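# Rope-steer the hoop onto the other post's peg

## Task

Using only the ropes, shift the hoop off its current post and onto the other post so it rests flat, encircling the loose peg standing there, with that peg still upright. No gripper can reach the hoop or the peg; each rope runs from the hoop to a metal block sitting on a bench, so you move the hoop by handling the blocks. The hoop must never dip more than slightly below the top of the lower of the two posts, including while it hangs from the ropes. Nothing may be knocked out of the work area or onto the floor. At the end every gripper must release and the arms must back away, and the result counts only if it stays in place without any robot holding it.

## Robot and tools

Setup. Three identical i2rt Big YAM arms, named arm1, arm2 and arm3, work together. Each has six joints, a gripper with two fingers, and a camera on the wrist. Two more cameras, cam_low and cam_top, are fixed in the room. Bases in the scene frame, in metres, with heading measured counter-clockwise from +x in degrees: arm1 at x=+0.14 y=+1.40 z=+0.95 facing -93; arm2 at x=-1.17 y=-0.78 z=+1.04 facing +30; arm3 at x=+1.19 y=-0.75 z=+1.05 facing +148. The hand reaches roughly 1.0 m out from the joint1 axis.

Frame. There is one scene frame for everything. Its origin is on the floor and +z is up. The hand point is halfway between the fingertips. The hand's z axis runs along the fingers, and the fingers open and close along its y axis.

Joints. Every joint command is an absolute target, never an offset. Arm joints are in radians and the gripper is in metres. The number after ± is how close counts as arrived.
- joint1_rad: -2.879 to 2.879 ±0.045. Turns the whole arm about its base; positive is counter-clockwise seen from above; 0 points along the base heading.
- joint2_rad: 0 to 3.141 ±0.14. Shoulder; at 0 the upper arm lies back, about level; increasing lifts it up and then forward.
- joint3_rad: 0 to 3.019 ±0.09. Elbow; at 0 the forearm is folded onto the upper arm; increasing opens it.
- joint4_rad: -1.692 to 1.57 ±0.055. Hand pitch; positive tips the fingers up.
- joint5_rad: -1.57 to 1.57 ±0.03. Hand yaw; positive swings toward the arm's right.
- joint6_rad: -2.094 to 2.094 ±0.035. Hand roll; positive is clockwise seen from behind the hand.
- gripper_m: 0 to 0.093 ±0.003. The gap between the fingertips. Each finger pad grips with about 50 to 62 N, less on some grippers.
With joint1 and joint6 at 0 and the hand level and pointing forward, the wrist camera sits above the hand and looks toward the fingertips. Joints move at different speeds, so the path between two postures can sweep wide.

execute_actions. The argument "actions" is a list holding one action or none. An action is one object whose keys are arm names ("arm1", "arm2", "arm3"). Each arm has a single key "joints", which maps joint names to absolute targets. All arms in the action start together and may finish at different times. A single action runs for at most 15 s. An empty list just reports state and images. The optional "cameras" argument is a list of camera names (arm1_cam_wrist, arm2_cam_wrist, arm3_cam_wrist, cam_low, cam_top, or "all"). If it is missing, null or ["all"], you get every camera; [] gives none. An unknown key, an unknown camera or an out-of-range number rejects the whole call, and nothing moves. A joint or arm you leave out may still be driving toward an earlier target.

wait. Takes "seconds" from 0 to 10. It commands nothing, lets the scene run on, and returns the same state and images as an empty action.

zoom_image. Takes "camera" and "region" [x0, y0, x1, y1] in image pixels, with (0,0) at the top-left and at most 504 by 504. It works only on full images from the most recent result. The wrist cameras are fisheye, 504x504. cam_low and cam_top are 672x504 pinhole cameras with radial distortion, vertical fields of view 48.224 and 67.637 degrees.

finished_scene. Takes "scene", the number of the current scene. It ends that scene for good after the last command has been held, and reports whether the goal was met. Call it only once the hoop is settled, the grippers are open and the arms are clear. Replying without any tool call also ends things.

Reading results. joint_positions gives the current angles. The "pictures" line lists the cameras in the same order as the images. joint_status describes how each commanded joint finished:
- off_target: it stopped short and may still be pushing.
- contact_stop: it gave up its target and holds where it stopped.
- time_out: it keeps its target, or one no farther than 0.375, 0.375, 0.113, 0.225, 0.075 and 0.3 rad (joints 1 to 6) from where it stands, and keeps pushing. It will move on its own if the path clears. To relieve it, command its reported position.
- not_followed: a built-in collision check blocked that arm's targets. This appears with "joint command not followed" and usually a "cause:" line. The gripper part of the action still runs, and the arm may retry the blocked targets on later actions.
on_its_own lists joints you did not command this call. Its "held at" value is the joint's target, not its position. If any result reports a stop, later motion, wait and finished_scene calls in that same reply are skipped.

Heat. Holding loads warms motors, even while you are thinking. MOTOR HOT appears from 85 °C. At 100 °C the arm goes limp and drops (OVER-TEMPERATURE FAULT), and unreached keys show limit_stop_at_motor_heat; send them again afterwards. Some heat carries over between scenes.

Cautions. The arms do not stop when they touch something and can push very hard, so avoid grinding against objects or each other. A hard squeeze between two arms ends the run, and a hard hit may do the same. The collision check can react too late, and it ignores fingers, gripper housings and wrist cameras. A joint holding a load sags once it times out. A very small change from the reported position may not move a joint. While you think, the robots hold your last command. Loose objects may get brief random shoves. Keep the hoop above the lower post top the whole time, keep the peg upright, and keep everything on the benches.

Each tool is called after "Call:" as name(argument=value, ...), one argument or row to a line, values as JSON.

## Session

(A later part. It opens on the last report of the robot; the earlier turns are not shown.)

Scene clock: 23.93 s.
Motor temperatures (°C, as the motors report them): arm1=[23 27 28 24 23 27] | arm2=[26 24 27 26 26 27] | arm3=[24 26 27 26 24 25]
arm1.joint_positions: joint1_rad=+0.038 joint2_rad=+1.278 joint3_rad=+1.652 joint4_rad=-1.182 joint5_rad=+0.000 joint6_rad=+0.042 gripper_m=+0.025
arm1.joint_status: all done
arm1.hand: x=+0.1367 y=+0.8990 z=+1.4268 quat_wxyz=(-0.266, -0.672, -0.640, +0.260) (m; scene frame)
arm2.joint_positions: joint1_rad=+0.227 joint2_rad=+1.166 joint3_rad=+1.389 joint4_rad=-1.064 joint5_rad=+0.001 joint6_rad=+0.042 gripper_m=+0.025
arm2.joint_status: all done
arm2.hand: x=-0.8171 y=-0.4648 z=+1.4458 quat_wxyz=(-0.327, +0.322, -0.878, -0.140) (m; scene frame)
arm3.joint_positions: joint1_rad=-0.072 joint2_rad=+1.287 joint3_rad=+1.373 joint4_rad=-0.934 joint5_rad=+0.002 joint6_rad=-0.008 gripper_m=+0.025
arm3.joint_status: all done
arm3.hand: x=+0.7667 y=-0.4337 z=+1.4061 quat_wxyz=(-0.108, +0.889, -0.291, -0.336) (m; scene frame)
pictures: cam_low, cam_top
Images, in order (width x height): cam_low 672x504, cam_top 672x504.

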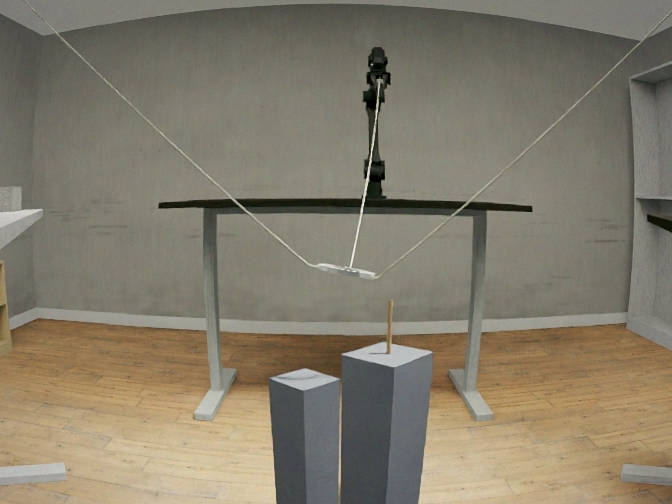

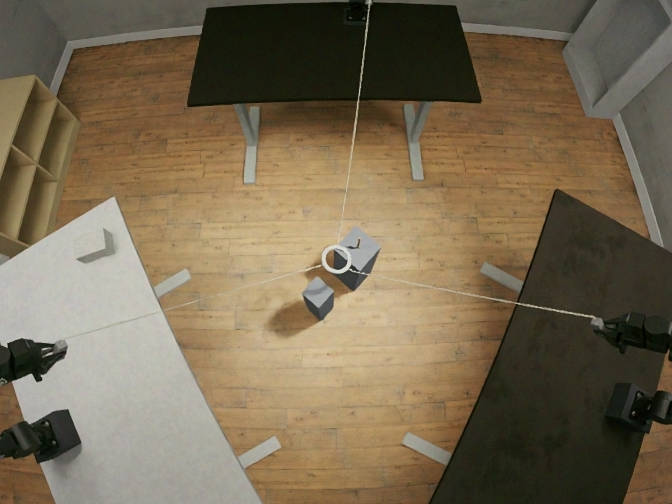

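Call:
execute_actions(
  actions=[
    {"arm1":{"joints":{"joint1_rad":0.35,"joint2_rad":0.965,"joint3_rad":1.455,"joint4_rad":-1.27}},"arm2":{"joints":{"joint1_rad":0.256,"joint2_rad":1.605,"joint3_rad":1.91,"joint4_rad":-1.03}},"arm3":{"joints":{"joint1_rad":-0.378,"joint3_rad":1.45,"joint4_rad":-0.885}}},
  ],
  cameras=[],
)

Call:
wait(
  seconds=2,
)

Scene clock: 26.07 s.
Motor temperatures (°C, as the motors report them): arm1=[23 27 29 24 23 27] | arm2=[26 24 28 26 26 27] | arm3=[24 26 28 26 24 25]
arm1.joint_positions: joint1_rad=+0.353 joint2_rad=+0.977 joint3_rad=+1.446 joint4_rad=-1.271 joint5_rad=+0.000 joint6_rad=+0.043 gripper_m=+0.025
arm1.joint_status: all done
arm1.hand: x=+0.2547 y=+1.0414 z=+1.4304 quat_wxyz=(-0.306, -0.563, -0.737, +0.217) (m; scene frame)
arm2.joint_positions: joint1_rad=+0.249 joint2_rad=+1.636 joint3_rad=+1.828 joint4_rad=-1.054 joint5_rad=+0.001 joint6_rad=+0.042 gripper_m=+0.025
arm2.joint_status: all done
arm2.hand: x=-0.6966 y=-0.3335 z=+1.4288 quat_wxyz=(-0.316, +0.333, -0.877, -0.139) (m; scene frame)
arm3.joint_positions: joint1_rad=-0.384 joint2_rad=+1.287 joint3_rad=+1.379 joint4_rad=-0.911 joint5_rad=+0.000 joint6_rad=-0.008 gripper_m=+0.025
arm3.joint_status: all done
arm3.hand: x=+0.8801 y=-0.3154 z=+1.4112 quat_wxyz=(-0.164, +0.829, -0.423, -0.326) (m; scene frame)
pictures: none
No camera images: the call's "cameras" was empty. Leave "cameras" out to get every camera's image.

Scene clock: 28.07 s.
Motor temperatures (°C, as the motors report them): arm1=[23 27 29 24 23 27] | arm2=[26 25 28 26 26 27] | arm3=[24 26 28 26 24 25]
arm1.joint_positions: joint1_rad=+0.353 joint2_rad=+0.977 joint3_rad=+1.446 joint4_rad=-1.271 joint5_rad=+0.000 joint6_rad=+0.043 gripper_m=+0.025
arm1.joint_status: all done
arm1.hand: x=+0.2547 y=+1.0414 z=+1.4304 quat_wxyz=(-0.306, -0.563, -0.737, +0.217) (m; scene frame)
arm2.joint_positions: joint1_rad=+0.249 joint2_rad=+1.636 joint3_rad=+1.828 joint4_rad=-1.054 joint5_rad=+0.001 joint6_rad=+0.042 gripper_m=+0.025
arm2.joint_status: all done
arm2.hand: x=-0.6966 y=-0.3335 z=+1.4288 quat_wxyz=(-0.316, +0.333, -0.877, -0.139) (m; scene frame)
arm3.joint_positions: joint1_rad=-0.384 joint2_rad=+1.287 joint3_rad=+1.379 joint4_rad=-0.911 joint5_rad=+0.000 joint6_rad=-0.008 gripper_m=+0.025
arm3.joint_status: all done
arm3.hand: x=+0.8801 y=-0.3154 z=+1.4112 quat_wxyz=(-0.164, +0.829, -0.423, -0.326) (m; scene frame)
wait: 2.00 s; at rest by 0.27 s
pictures: arm1_cam_wrist, arm2_cam_wrist, arm3_cam_wrist, cam_low, cam_top
Images, in order (width x height): arm1_cam_wrist 504x504, arm2_cam_wrist 504x504, arm3_cam_wrist 504x504, cam_low 672x504, cam_top 672x504.

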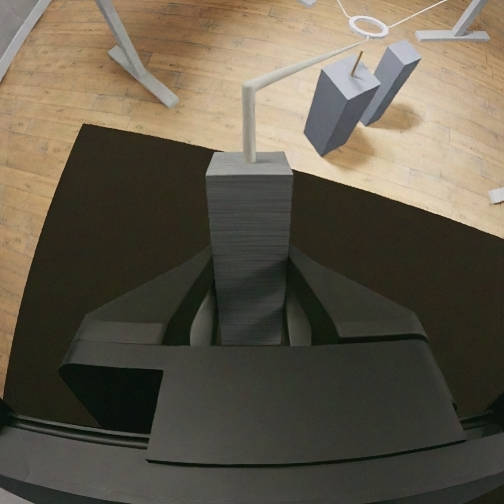

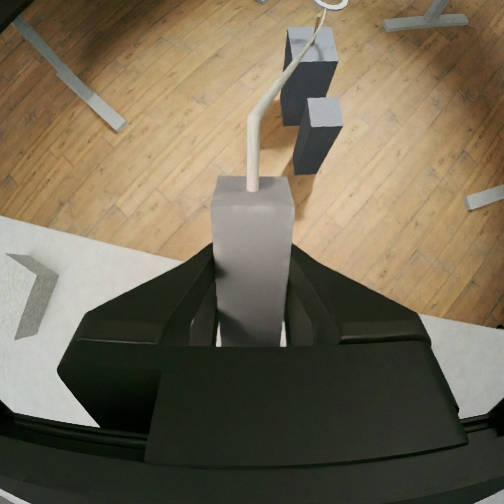

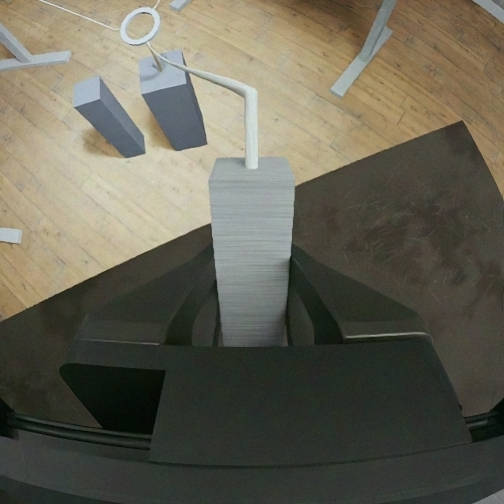

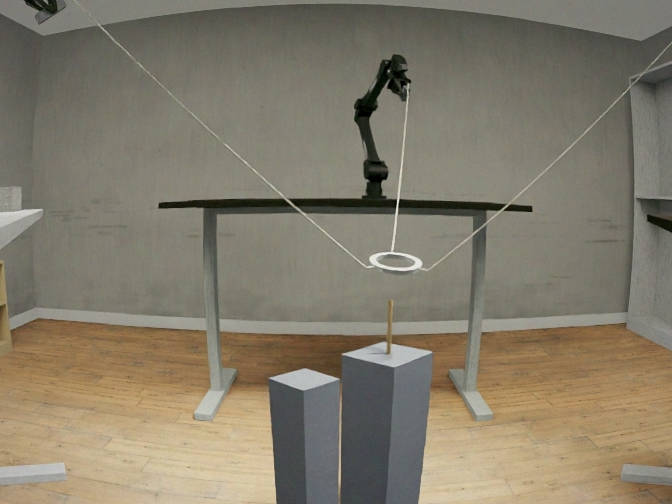

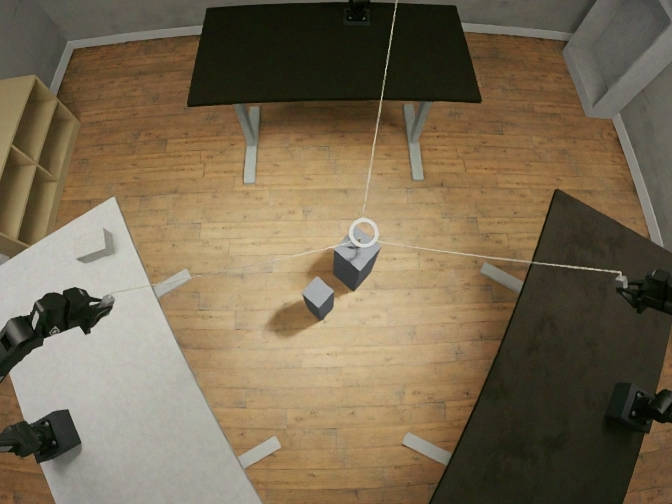

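Call:
execute_actions(
  actions=[
    {"arm1":{"joints":{"joint2_rad":0.875,"joint3_rad":1.215,"joint4_rad":-1.115}},"arm2":{"joints":{"joint2_rad":1.57,"joint3_rad":1.70,"joint4_rad":-0.94}},"arm3":{"joints":{"joint3_rad":1.24,"joint4_rad":-0.75}}},
  ],
  cameras=[],
)

Call:
wait(
  seconds=3,
)

Scene clock: 29.70 s.
Motor temperatures (°C, as the motors report them): arm1=[23 26 29 24 23 27] | arm2=[26 25 28 26 26 27] | arm3=[24 26 28 26 24 25]
arm1.joint_positions: joint1_rad=+0.353 joint2_rad=+0.890 joint3_rad=+1.203 joint4_rad=-1.140 joint5_rad=+0.000 joint6_rad=+0.043 gripper_m=+0.025
arm1.joint_status: all done
arm1.hand: x=+0.2507 y=+1.0530 z=+1.3564 quat_wxyz=(-0.296, -0.566, -0.740, +0.210) (m; scene frame)
arm2.joint_positions: joint1_rad=+0.249 joint2_rad=+1.593 joint3_rad=+1.691 joint4_rad=-0.970 joint5_rad=+0.001 joint6_rad=+0.042 gripper_m=+0.025
arm2.joint_status: all done
arm2.hand: x=-0.7062 y=-0.3425 z=+1.3954 quat_wxyz=(-0.312, +0.333, -0.879, -0.138) (m; scene frame)
arm3.joint_positions: joint1_rad=-0.384 joint2_rad=+1.274 joint3_rad=+1.209 joint4_rad=-0.777 joint5_rad=+0.000 joint6_rad=-0.008 gripper_m=+0.025
arm3.joint_status: all done
arm3.hand: x=+0.8845 y=-0.3226 z=+1.3472 quat_wxyz=(-0.159, +0.833, -0.425, -0.316) (m; scene frame)
pictures: none
No camera images: the call's "cameras" was empty. Leave "cameras" out to get every camera's image.

Scene clock: 32.70 s.
Motor temperatures (°C, as the motors report them): arm1=[23 26 29 24 23 27] | arm2=[26 25 28 26 26 27] | arm3=[24 26 28 26 24 25]
arm1.joint_positions: joint1_rad=+0.353 joint2_rad=+0.890 joint3_rad=+1.203 joint4_rad=-1.140 joint5_rad=+0.000 joint6_rad=+0.043 gripper_m=+0.025
arm1.joint_status: all done
arm1.hand: x=+0.2507 y=+1.0530 z=+1.3564 quat_wxyz=(-0.296, -0.566, -0.740, +0.210) (m; scene frame)
arm2.joint_positions: joint1_rad=+0.249 joint2_rad=+1.593 joint3_rad=+1.691 joint4_rad=-0.970 joint5_rad=+0.001 joint6_rad=+0.042 gripper_m=+0.025
arm2.joint_status: all done
arm2.hand: x=-0.7062 y=-0.3425 z=+1.3954 quat_wxyz=(-0.312, +0.333, -0.879, -0.138) (m; scene frame)
arm3.joint_positions: joint1_rad=-0.384 joint2_rad=+1.274 joint3_rad=+1.209 joint4_rad=-0.777 joint5_rad=+0.000 joint6_rad=-0.008 gripper_m=+0.025
arm3.joint_status: all done
arm3.hand: x=+0.8845 y=-0.3226 z=+1.3472 quat_wxyz=(-0.159, +0.833, -0.425, -0.316) (m; scene frame)
wait: 3.00 s; at rest by 0.27 s
pictures: arm1_cam_wrist, arm2_cam_wrist, arm3_cam_wrist, cam_low, cam_top
Images, in order (width x height): arm1_cam_wrist 504x504, arm2_cam_wrist 504x504, arm3_cam_wrist 504x504, cam_low 672x504, cam_top 672x504.

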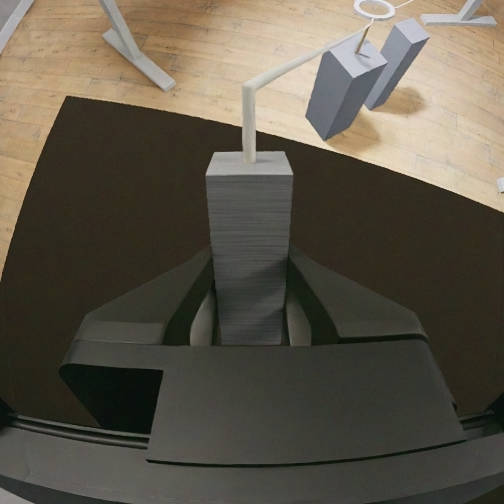

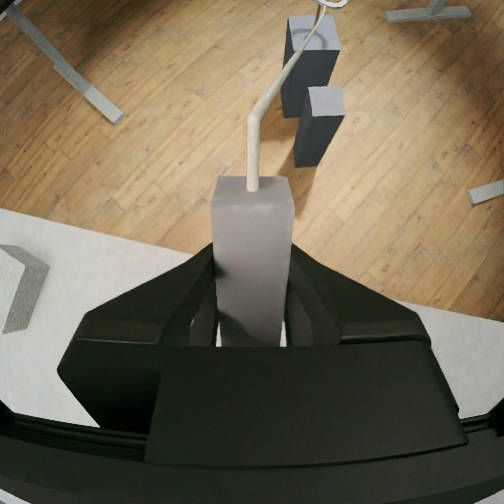

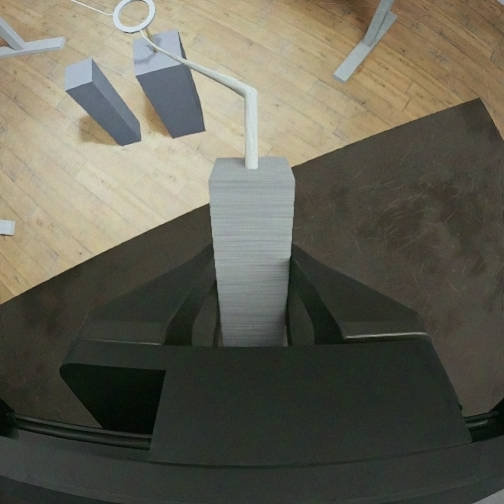

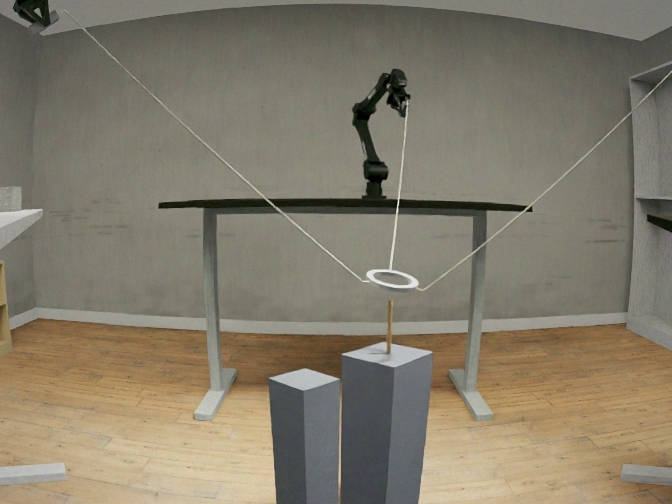

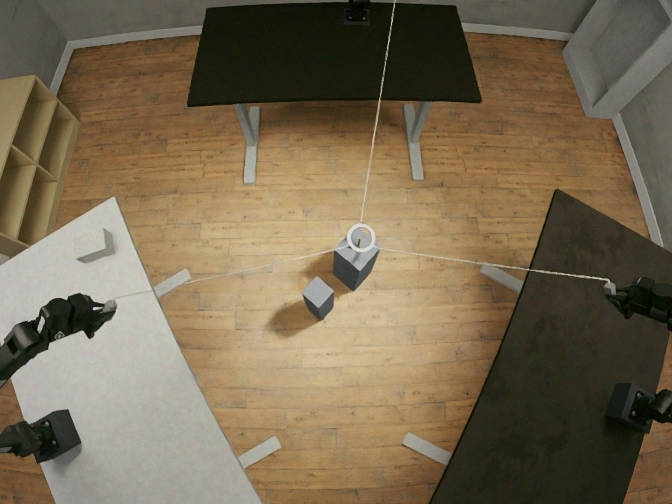

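Call:
execute_actions(
  actions=[
    {"arm1":{"joints":{"joint2_rad":0.815,"joint3_rad":0.945,"joint4_rad":-0.905}},"arm2":{"joints":{"joint3_rad":1.46,"joint4_rad":-0.70}},"arm3":{"joints":{"joint2_rad":1.31,"joint3_rad":1.02,"joint4_rad":-0.50}}},
  ],
  cameras=[],
)

Call:
wait(
  seconds=2,
)

Scene clock: 34.20 s.
Motor temperatures (°C, as the motors report them): arm1=[23 26 29 24 23 27] | arm2=[26 25 28 26 26 27] | arm3=[24 26 29 26 24 25]
arm1.joint_positions: joint1_rad=+0.353 joint2_rad=+0.830 joint3_rad=+0.930 joint4_rad=-0.931 joint5_rad=+0.000 joint6_rad=+0.043 gripper_m=+0.025
arm1.joint_status: all done
arm1.hand: x=+0.2492 y=+1.0566 z=+1.2640 quat_wxyz=(-0.295, -0.566, -0.741, +0.209) (m; scene frame)
arm2.joint_positions: joint1_rad=+0.249 joint2_rad=+1.591 joint3_rad=+1.449 joint4_rad=-0.731 joint5_rad=+0.001 joint6_rad=+0.042 gripper_m=+0.025
arm2.joint_status: all done
arm2.hand: x=-0.7090 y=-0.3441 z=+1.3041 quat_wxyz=(-0.312, +0.334, -0.879, -0.137) (m; scene frame)
arm3.joint_positions: joint1_rad=-0.384 joint2_rad=+1.334 joint3_rad=+0.989 joint4_rad=-0.527 joint5_rad=+0.000 joint6_rad=-0.008 gripper_m=+0.025
arm3.joint_status: all done
arm3.hand: x=+0.8865 y=-0.3270 z=+1.2403 quat_wxyz=(-0.153, +0.838, -0.427, -0.304) (m; scene frame)
pictures: none
No camera images: the call's "cameras" was empty. Leave "cameras" out to get every camera's image.

Scene clock: 36.20 s.
Motor temperatures (°C, as the motors report them): arm1=[23 26 29 24 23 27] | arm2=[26 25 28 26 26 27] | arm3=[24 26 29 26 24 25]
arm1.joint_positions: joint1_rad=+0.353 joint2_rad=+0.830 joint3_rad=+0.930 joint4_rad=-0.931 joint5_rad=+0.000 joint6_rad=+0.043 gripper_m=+0.025
arm1.joint_status: all done
arm1.hand: x=+0.2492 y=+1.0566 z=+1.2640 quat_wxyz=(-0.295, -0.566, -0.741, +0.209) (m; scene frame)
arm2.joint_positions: joint1_rad=+0.249 joint2_rad=+1.591 joint3_rad=+1.449 joint4_rad=-0.731 joint5_rad=+0.001 joint6_rad=+0.042 gripper_m=+0.025
arm2.joint_status: all done
arm2.hand: x=-0.7090 y=-0.3441 z=+1.3041 quat_wxyz=(-0.312, +0.334, -0.879, -0.137) (m; scene frame)
arm3.joint_positions: joint1_rad=-0.384 joint2_rad=+1.334 joint3_rad=+0.989 joint4_rad=-0.527 joint5_rad=+0.000 joint6_rad=-0.008 gripper_m=+0.025
arm3.joint_status: all done
arm3.hand: x=+0.8865 y=-0.3270 z=+1.2403 quat_wxyz=(-0.153, +0.838, -0.427, -0.304) (m; scene frame)
wait: 2.00 s; at rest by 0.27 s
pictures: arm1_cam_wrist, arm2_cam_wrist, arm3_cam_wrist, cam_low, cam_top
Images, in order (width x height): arm1_cam_wrist 504x504, arm2_cam_wrist 504x504, arm3_cam_wrist 504x504, cam_low 672x504, cam_top 672x504.

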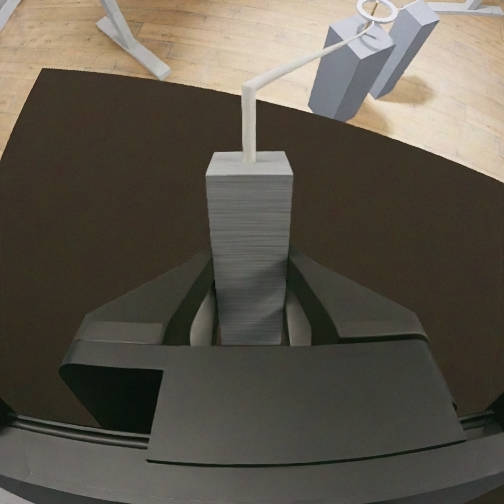

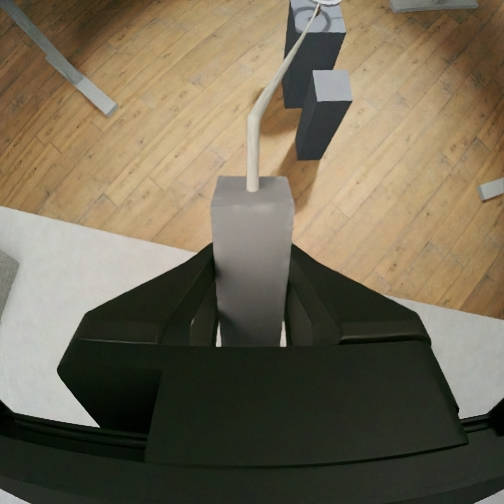

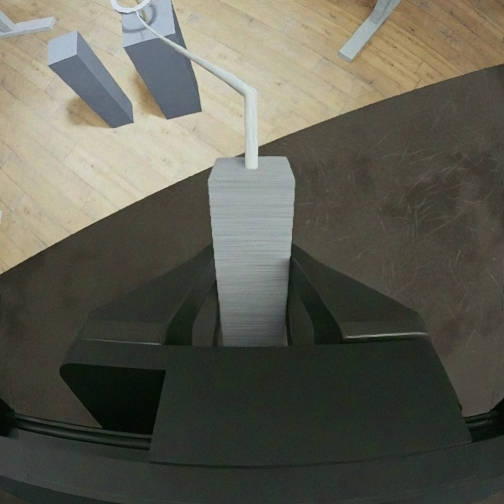

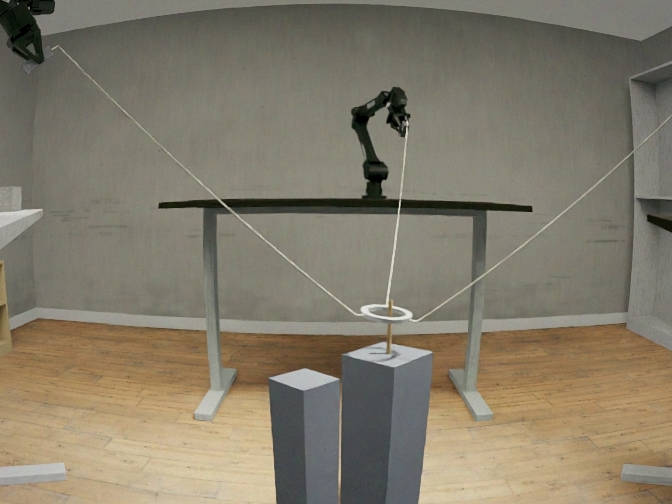

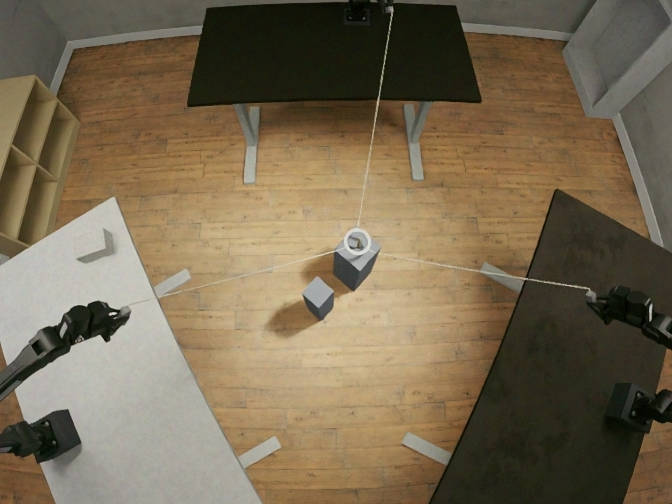

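Call:
execute_actions(
  actions=[
    {"arm1":{"joints":{"joint3_rad":0.675,"joint4_rad":-0.64}},"arm2":{"joints":{"joint2_rad":1.64,"joint3_rad":1.21,"joint4_rad":-0.38}},"arm3":{"joints":{"joint2_rad":1.43,"joint3_rad":0.85,"joint4_rad":-0.20}}},
  ],
  cameras=["cam_low","cam_top"],
)

Scene clock: 37.73 s.
Motor temperatures (°C, as the motors report them): arm1=[23 26 29 24 23 27] | arm2=[26 25 28 26 26 27] | arm3=[24 26 29 26 24 25]
arm1.joint_positions: joint1_rad=+0.353 joint2_rad=+0.826 joint3_rad=+0.661 joint4_rad=-0.665 joint5_rad=+0.000 joint6_rad=+0.043 gripper_m=+0.025
arm1.joint_status: all done
arm1.hand: x=+0.2474 y=+1.0609 z=+1.1626 quat_wxyz=(-0.295, -0.566, -0.741, +0.209) (m; scene frame)
arm2.joint_positions: joint1_rad=+0.249 joint2_rad=+1.658 joint3_rad=+1.196 joint4_rad=-0.409 joint5_rad=+0.001 joint6_rad=+0.042 gripper_m=+0.025
arm2.joint_status: all done
arm2.hand: x=-0.7178 y=-0.3513 z=+1.1818 quat_wxyz=(-0.312, +0.333, -0.879, -0.138) (m; scene frame)
arm3.joint_positions: joint1_rad=-0.384 joint2_rad=+1.461 joint3_rad=+0.816 joint4_rad=-0.226 joint5_rad=+0.000 joint6_rad=-0.008 gripper_m=+0.025
arm3.joint_status: all done
arm3.hand: x=+0.8892 y=-0.3322 z=+1.1399 quat_wxyz=(-0.153, +0.837, -0.427, -0.305) (m; scene frame)
pictures: cam_low, cam_top
Images, in order (width x height): cam_low 672x504, cam_top 672x504.

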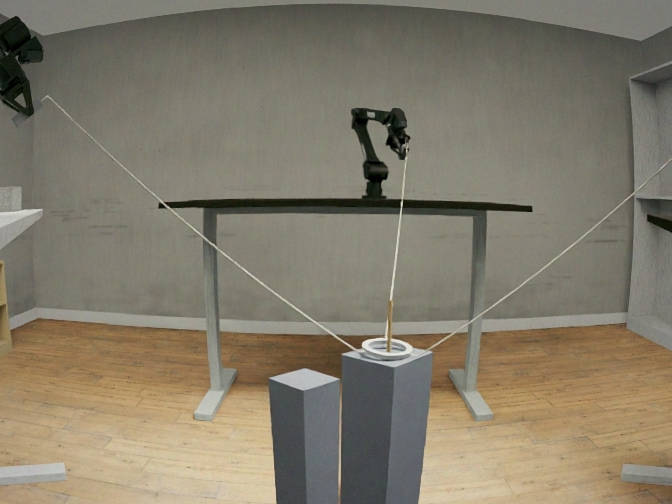

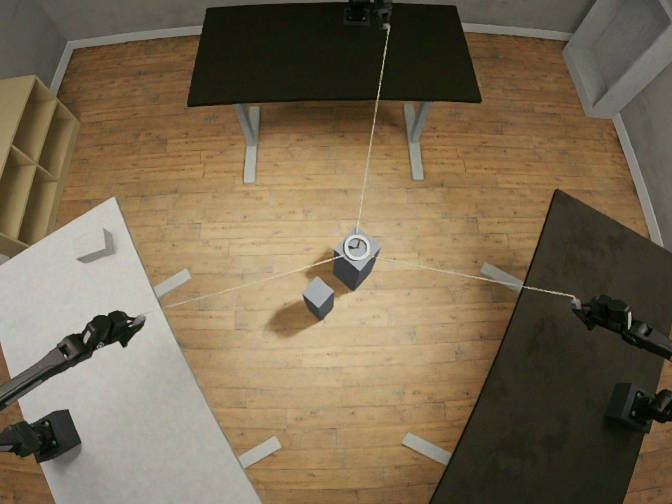

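Call:
execute_actions(
  actions=[
    {"arm1":{"joints":{"joint1_rad":0.11,"joint2_rad":1.86,"joint3_rad":1.44}},"arm2":{"joints":{"joint1_rad":0.15,"joint2_rad":1.98,"joint3_rad":1.44}},"arm3":{"joints":{"joint1_rad":-0.12,"joint2_rad":1.96,"joint3_rad":1.44}}},
  ],
  cameras=["cam_low"],
)

Call:
execute_actions(
  actions=[
    {"arm1":{"joints":{"joint2_rad":1.93,"joint3_rad":1.45,"joint4_rad":-1.07}},"arm2":{"joints":{"joint1_rad":0.1,"joint2_rad":2.09,"joint3_rad":1.44,"joint4_rad":-0.9}},"arm3":{"joints":{"joint2_rad":2.07,"joint3_rad":1.43,"joint4_rad":-0.9}}},
  ],
)

Scene clock: 40.10 s.
Motor temperatures (°C, as the motors report them): arm1=[23 26 30 24 23 27] | arm2=[26 25 28 26 26 27] | arm3=[24 27 29 26 24 25]
arm1.joint_positions: joint1_rad=+0.105 joint2_rad=+1.885 joint3_rad=+1.382 joint4_rad=-0.646 joint5_rad=+0.000 joint6_rad=+0.043 gripper_m=+0.025
arm1.joint_status: all done
arm1.hand: x=+0.1764 y=+0.7641 z=+1.0139 quat_wxyz=(-0.154, -0.685, -0.697, +0.142) (m; scene frame)
arm2.joint_positions: joint1_rad=+0.143 joint2_rad=+1.995 joint3_rad=+1.390 joint4_rad=-0.399 joint5_rad=+0.000 joint6_rad=+0.042 gripper_m=+0.025
arm2.joint_status: all done
arm2.hand: x=-0.6259 y=-0.3616 z=+1.0605 quat_wxyz=(-0.259, +0.293, -0.915, -0.099) (m; scene frame)
arm3.joint_positions: joint1_rad=-0.115 joint2_rad=+1.982 joint3_rad=+1.385 joint4_rad=-0.220 joint5_rad=-0.002 joint6_rad=-0.008 gripper_m=+0.025
arm3.joint_status: all done
arm3.hand: x=+0.6268 y=-0.2963 z=+1.1005 quat_wxyz=(-0.119, +0.878, -0.308, -0.348) (m; scene frame)
pictures: cam_low
Images, in order (width x height): cam_low 672x504.

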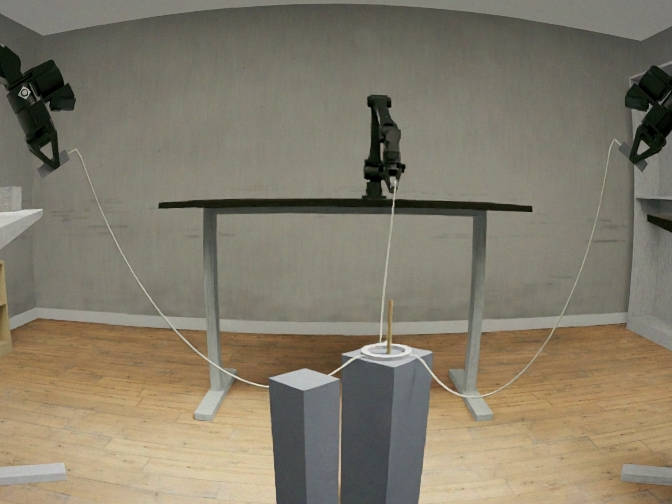

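Scene clock: 41.43 s.
Motor temperatures (°C, as the motors report them): arm1=[23 26 30 24 23 27] | arm2=[26 25 28 26 26 27] | arm3=[24 27 29 26 24 25]
arm1.joint_positions: joint1_rad=+0.105 joint2_rad=+1.936 joint3_rad=+1.409 joint4_rad=-1.056 joint5_rad=+0.000 joint6_rad=+0.043 gripper_m=+0.025
arm1.joint_status: all done
arm1.hand: x=+0.1709 y=+0.8554 z=+0.9742 quat_wxyz=(+0.006, -0.701, -0.713, -0.002) (m; scene frame)
arm2.joint_positions: joint1_rad=+0.097 joint2_rad=+2.093 joint3_rad=+1.397 joint4_rad=-0.883 joint5_rad=+0.000 joint6_rad=+0.042 gripper_m=+0.025
arm2.joint_status: all done
arm2.hand: x=-0.7095 y=-0.4596 z=+0.9724 quat_wxyz=(+0.007, +0.284, -0.959, -0.001) (m; scene frame)
arm3.joint_positions: joint1_rad=-0.115 joint2_rad=+2.096 joint3_rad=+1.395 joint4_rad=-0.885 joint5_rad=-0.002 joint6_rad=-0.008 gripper_m=+0.025
arm3.joint_status: all done
arm3.hand: x=+0.7517 y=-0.3985 z=+0.9765 quat_wxyz=(+0.008, +0.944, -0.329, +0.006) (m; scene frame)
pictures: arm1_cam_wrist, arm2_cam_wrist, arm3_cam_wrist, cam_low, cam_top
Images, in order (width x height): arm1_cam_wrist 504x504, arm2_cam_wrist 504x504, arm3_cam_wrist 504x504, cam_low 672x504, cam_top 672x504.

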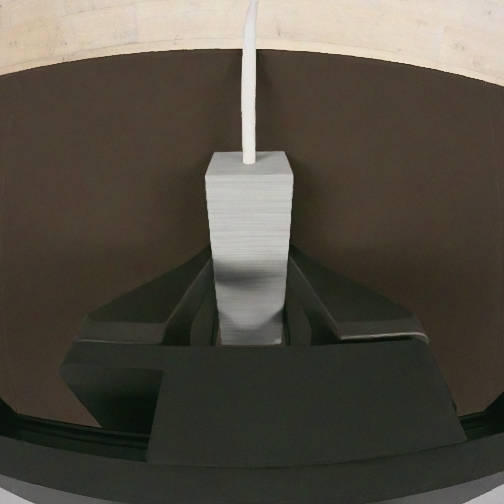

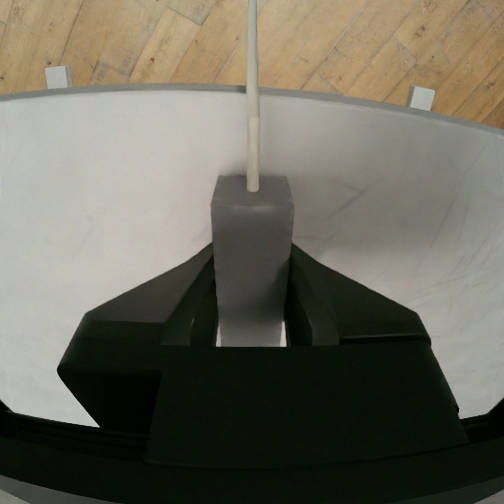

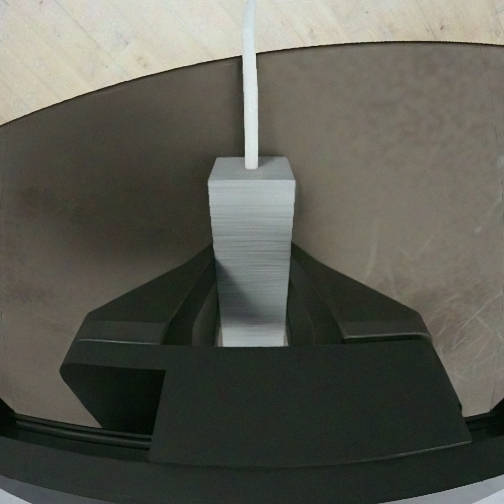

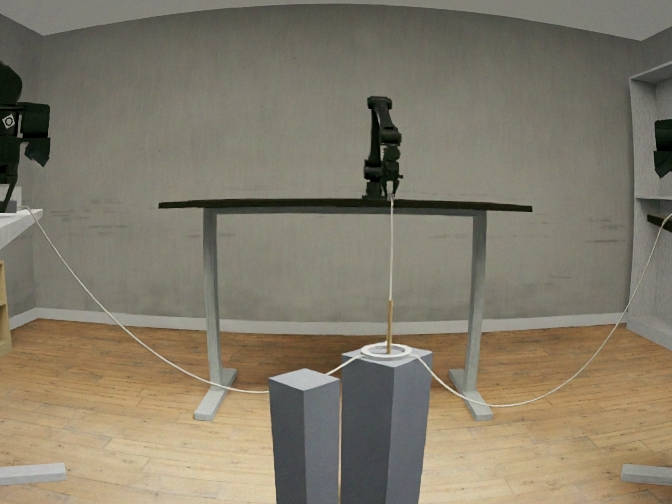

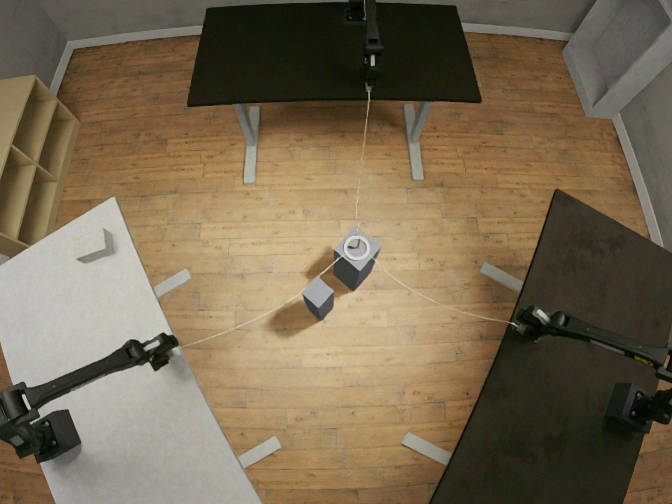

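Call:
execute_actions(
  actions=[
    {"arm1":{"joints":{"gripper_m":0.07}},"arm2":{"joints":{"joint2_rad":2.105,"gripper_m":0.07}},"arm3":{"joints":{"gripper_m":0.07}}},
  ],
  cameras=[],
)

Call:
execute_actions(
  actions=[
    {"arm1":{"joints":{"joint2_rad":1.3}},"arm2":{"joints":{"joint2_rad":1.45}},"arm3":{"joints":{"joint2_rad":1.45}}},
  ],
  cameras=["cam_low","cam_top"],
)

Scene clock: 42.43 s.
Motor temperatures (°C, as the motors report them): arm1=[23 26 30 24 23 27] | arm2=[26 25 28 26 26 27] | arm3=[24 27 29 26 24 25]
arm1.joint_positions: joint1_rad=+0.105 joint2_rad=+1.936 joint3_rad=+1.409 joint4_rad=-1.060 joint5_rad=+0.000 joint6_rad=+0.043 gripper_m=+0.070
arm1.joint_status: all done
arm1.hand: x=+0.1708 y=+0.8565 z=+0.9742 quat_wxyz=(+0.008, -0.701, -0.713, -0.004) (m; scene frame)
arm2.joint_positions: joint1_rad=+0.097 joint2_rad=+2.093 joint3_rad=+1.397 joint4_rad=-0.883 joint5_rad=+0.000 joint6_rad=+0.042 gripper_m=+0.070
arm2.joint_status: all done
arm2.hand: x=-0.7095 y=-0.4596 z=+0.9724 quat_wxyz=(+0.007, +0.284, -0.959, -0.001) (m; scene frame)
arm3.joint_positions: joint1_rad=-0.115 joint2_rad=+2.096 joint3_rad=+1.395 joint4_rad=-0.889 joint5_rad=-0.002 joint6_rad=-0.008 gripper_m=+0.070
arm3.joint_status: all done
arm3.hand: x=+0.7523 y=-0.3989 z=+0.9765 quat_wxyz=(+0.009, +0.944, -0.329, +0.008) (m; scene frame)
pictures: none
No camera images: the call's "cameras" was empty. Leave "cameras" out to get every camera's image.

Scene clock: 44.03 s.
Motor temperatures (°C, as the motors report them): arm1=[23 27 30 24 23 27] | arm2=[26 25 28 26 26 27] | arm3=[24 27 29 26 24 25]
arm1.joint_positions: joint1_rad=+0.105 joint2_rad=+1.304 joint3_rad=+1.425 joint4_rad=-1.062 joint5_rad=+0.000 joint6_rad=+0.043 gripper_m=+0.070
arm1.joint_status: all done
arm1.hand: x=+0.1702 y=+0.8914 z=+1.3136 quat_wxyz=(-0.229, -0.666, -0.678, +0.209) (m; scene frame)
arm2.joint_positions: joint1_rad=+0.097 joint2_rad=+1.433 joint3_rad=+1.418 joint4_rad=-0.886 joint5_rad=+0.000 joint6_rad=+0.042 gripper_m=+0.070
arm2.joint_status: all done
arm2.hand: x=-0.6973 y=-0.4543 z=+1.3548 quat_wxyz=(-0.308, +0.267, -0.907, -0.109) (m; scene frame)
arm3.joint_positions: joint1_rad=-0.115 joint2_rad=+1.449 joint3_rad=+1.410 joint4_rad=-0.891 joint5_rad=-0.002 joint6_rad=-0.008 gripper_m=+0.070
arm3.joint_status: all done
arm3.hand: x=+0.7432 y=-0.3870 z=+1.3468 quat_wxyz=(-0.101, +0.896, -0.314, -0.297) (m; scene frame)
pictures: cam_low, cam_top
Images, in order (width x height): cam_low 672x504, cam_top 672x504.

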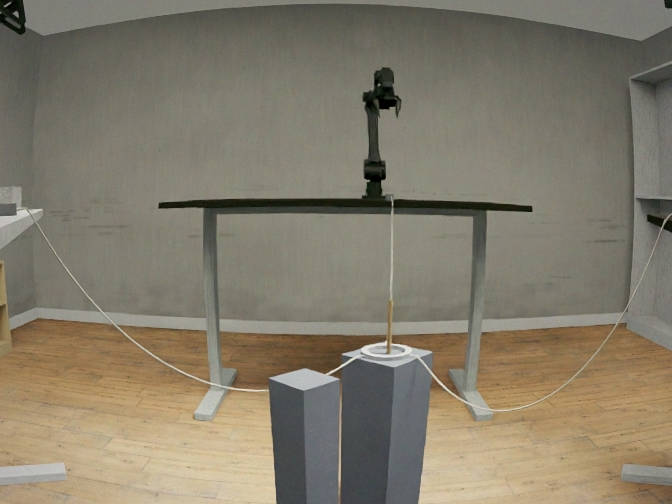

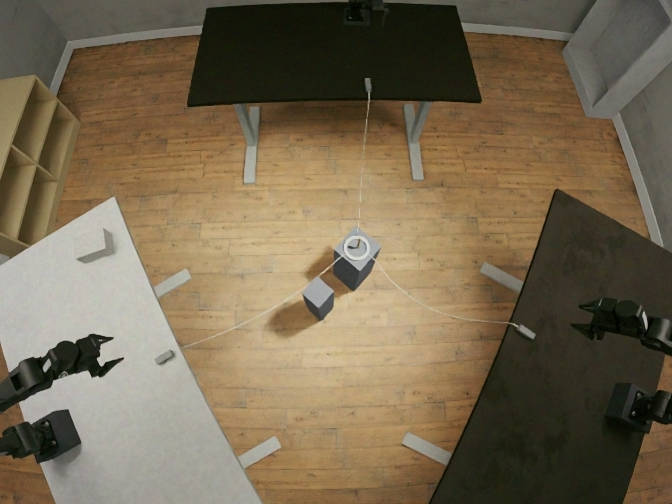

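Call:
finished_scene(
  scene=1,
)

The scene is finished: the task was done.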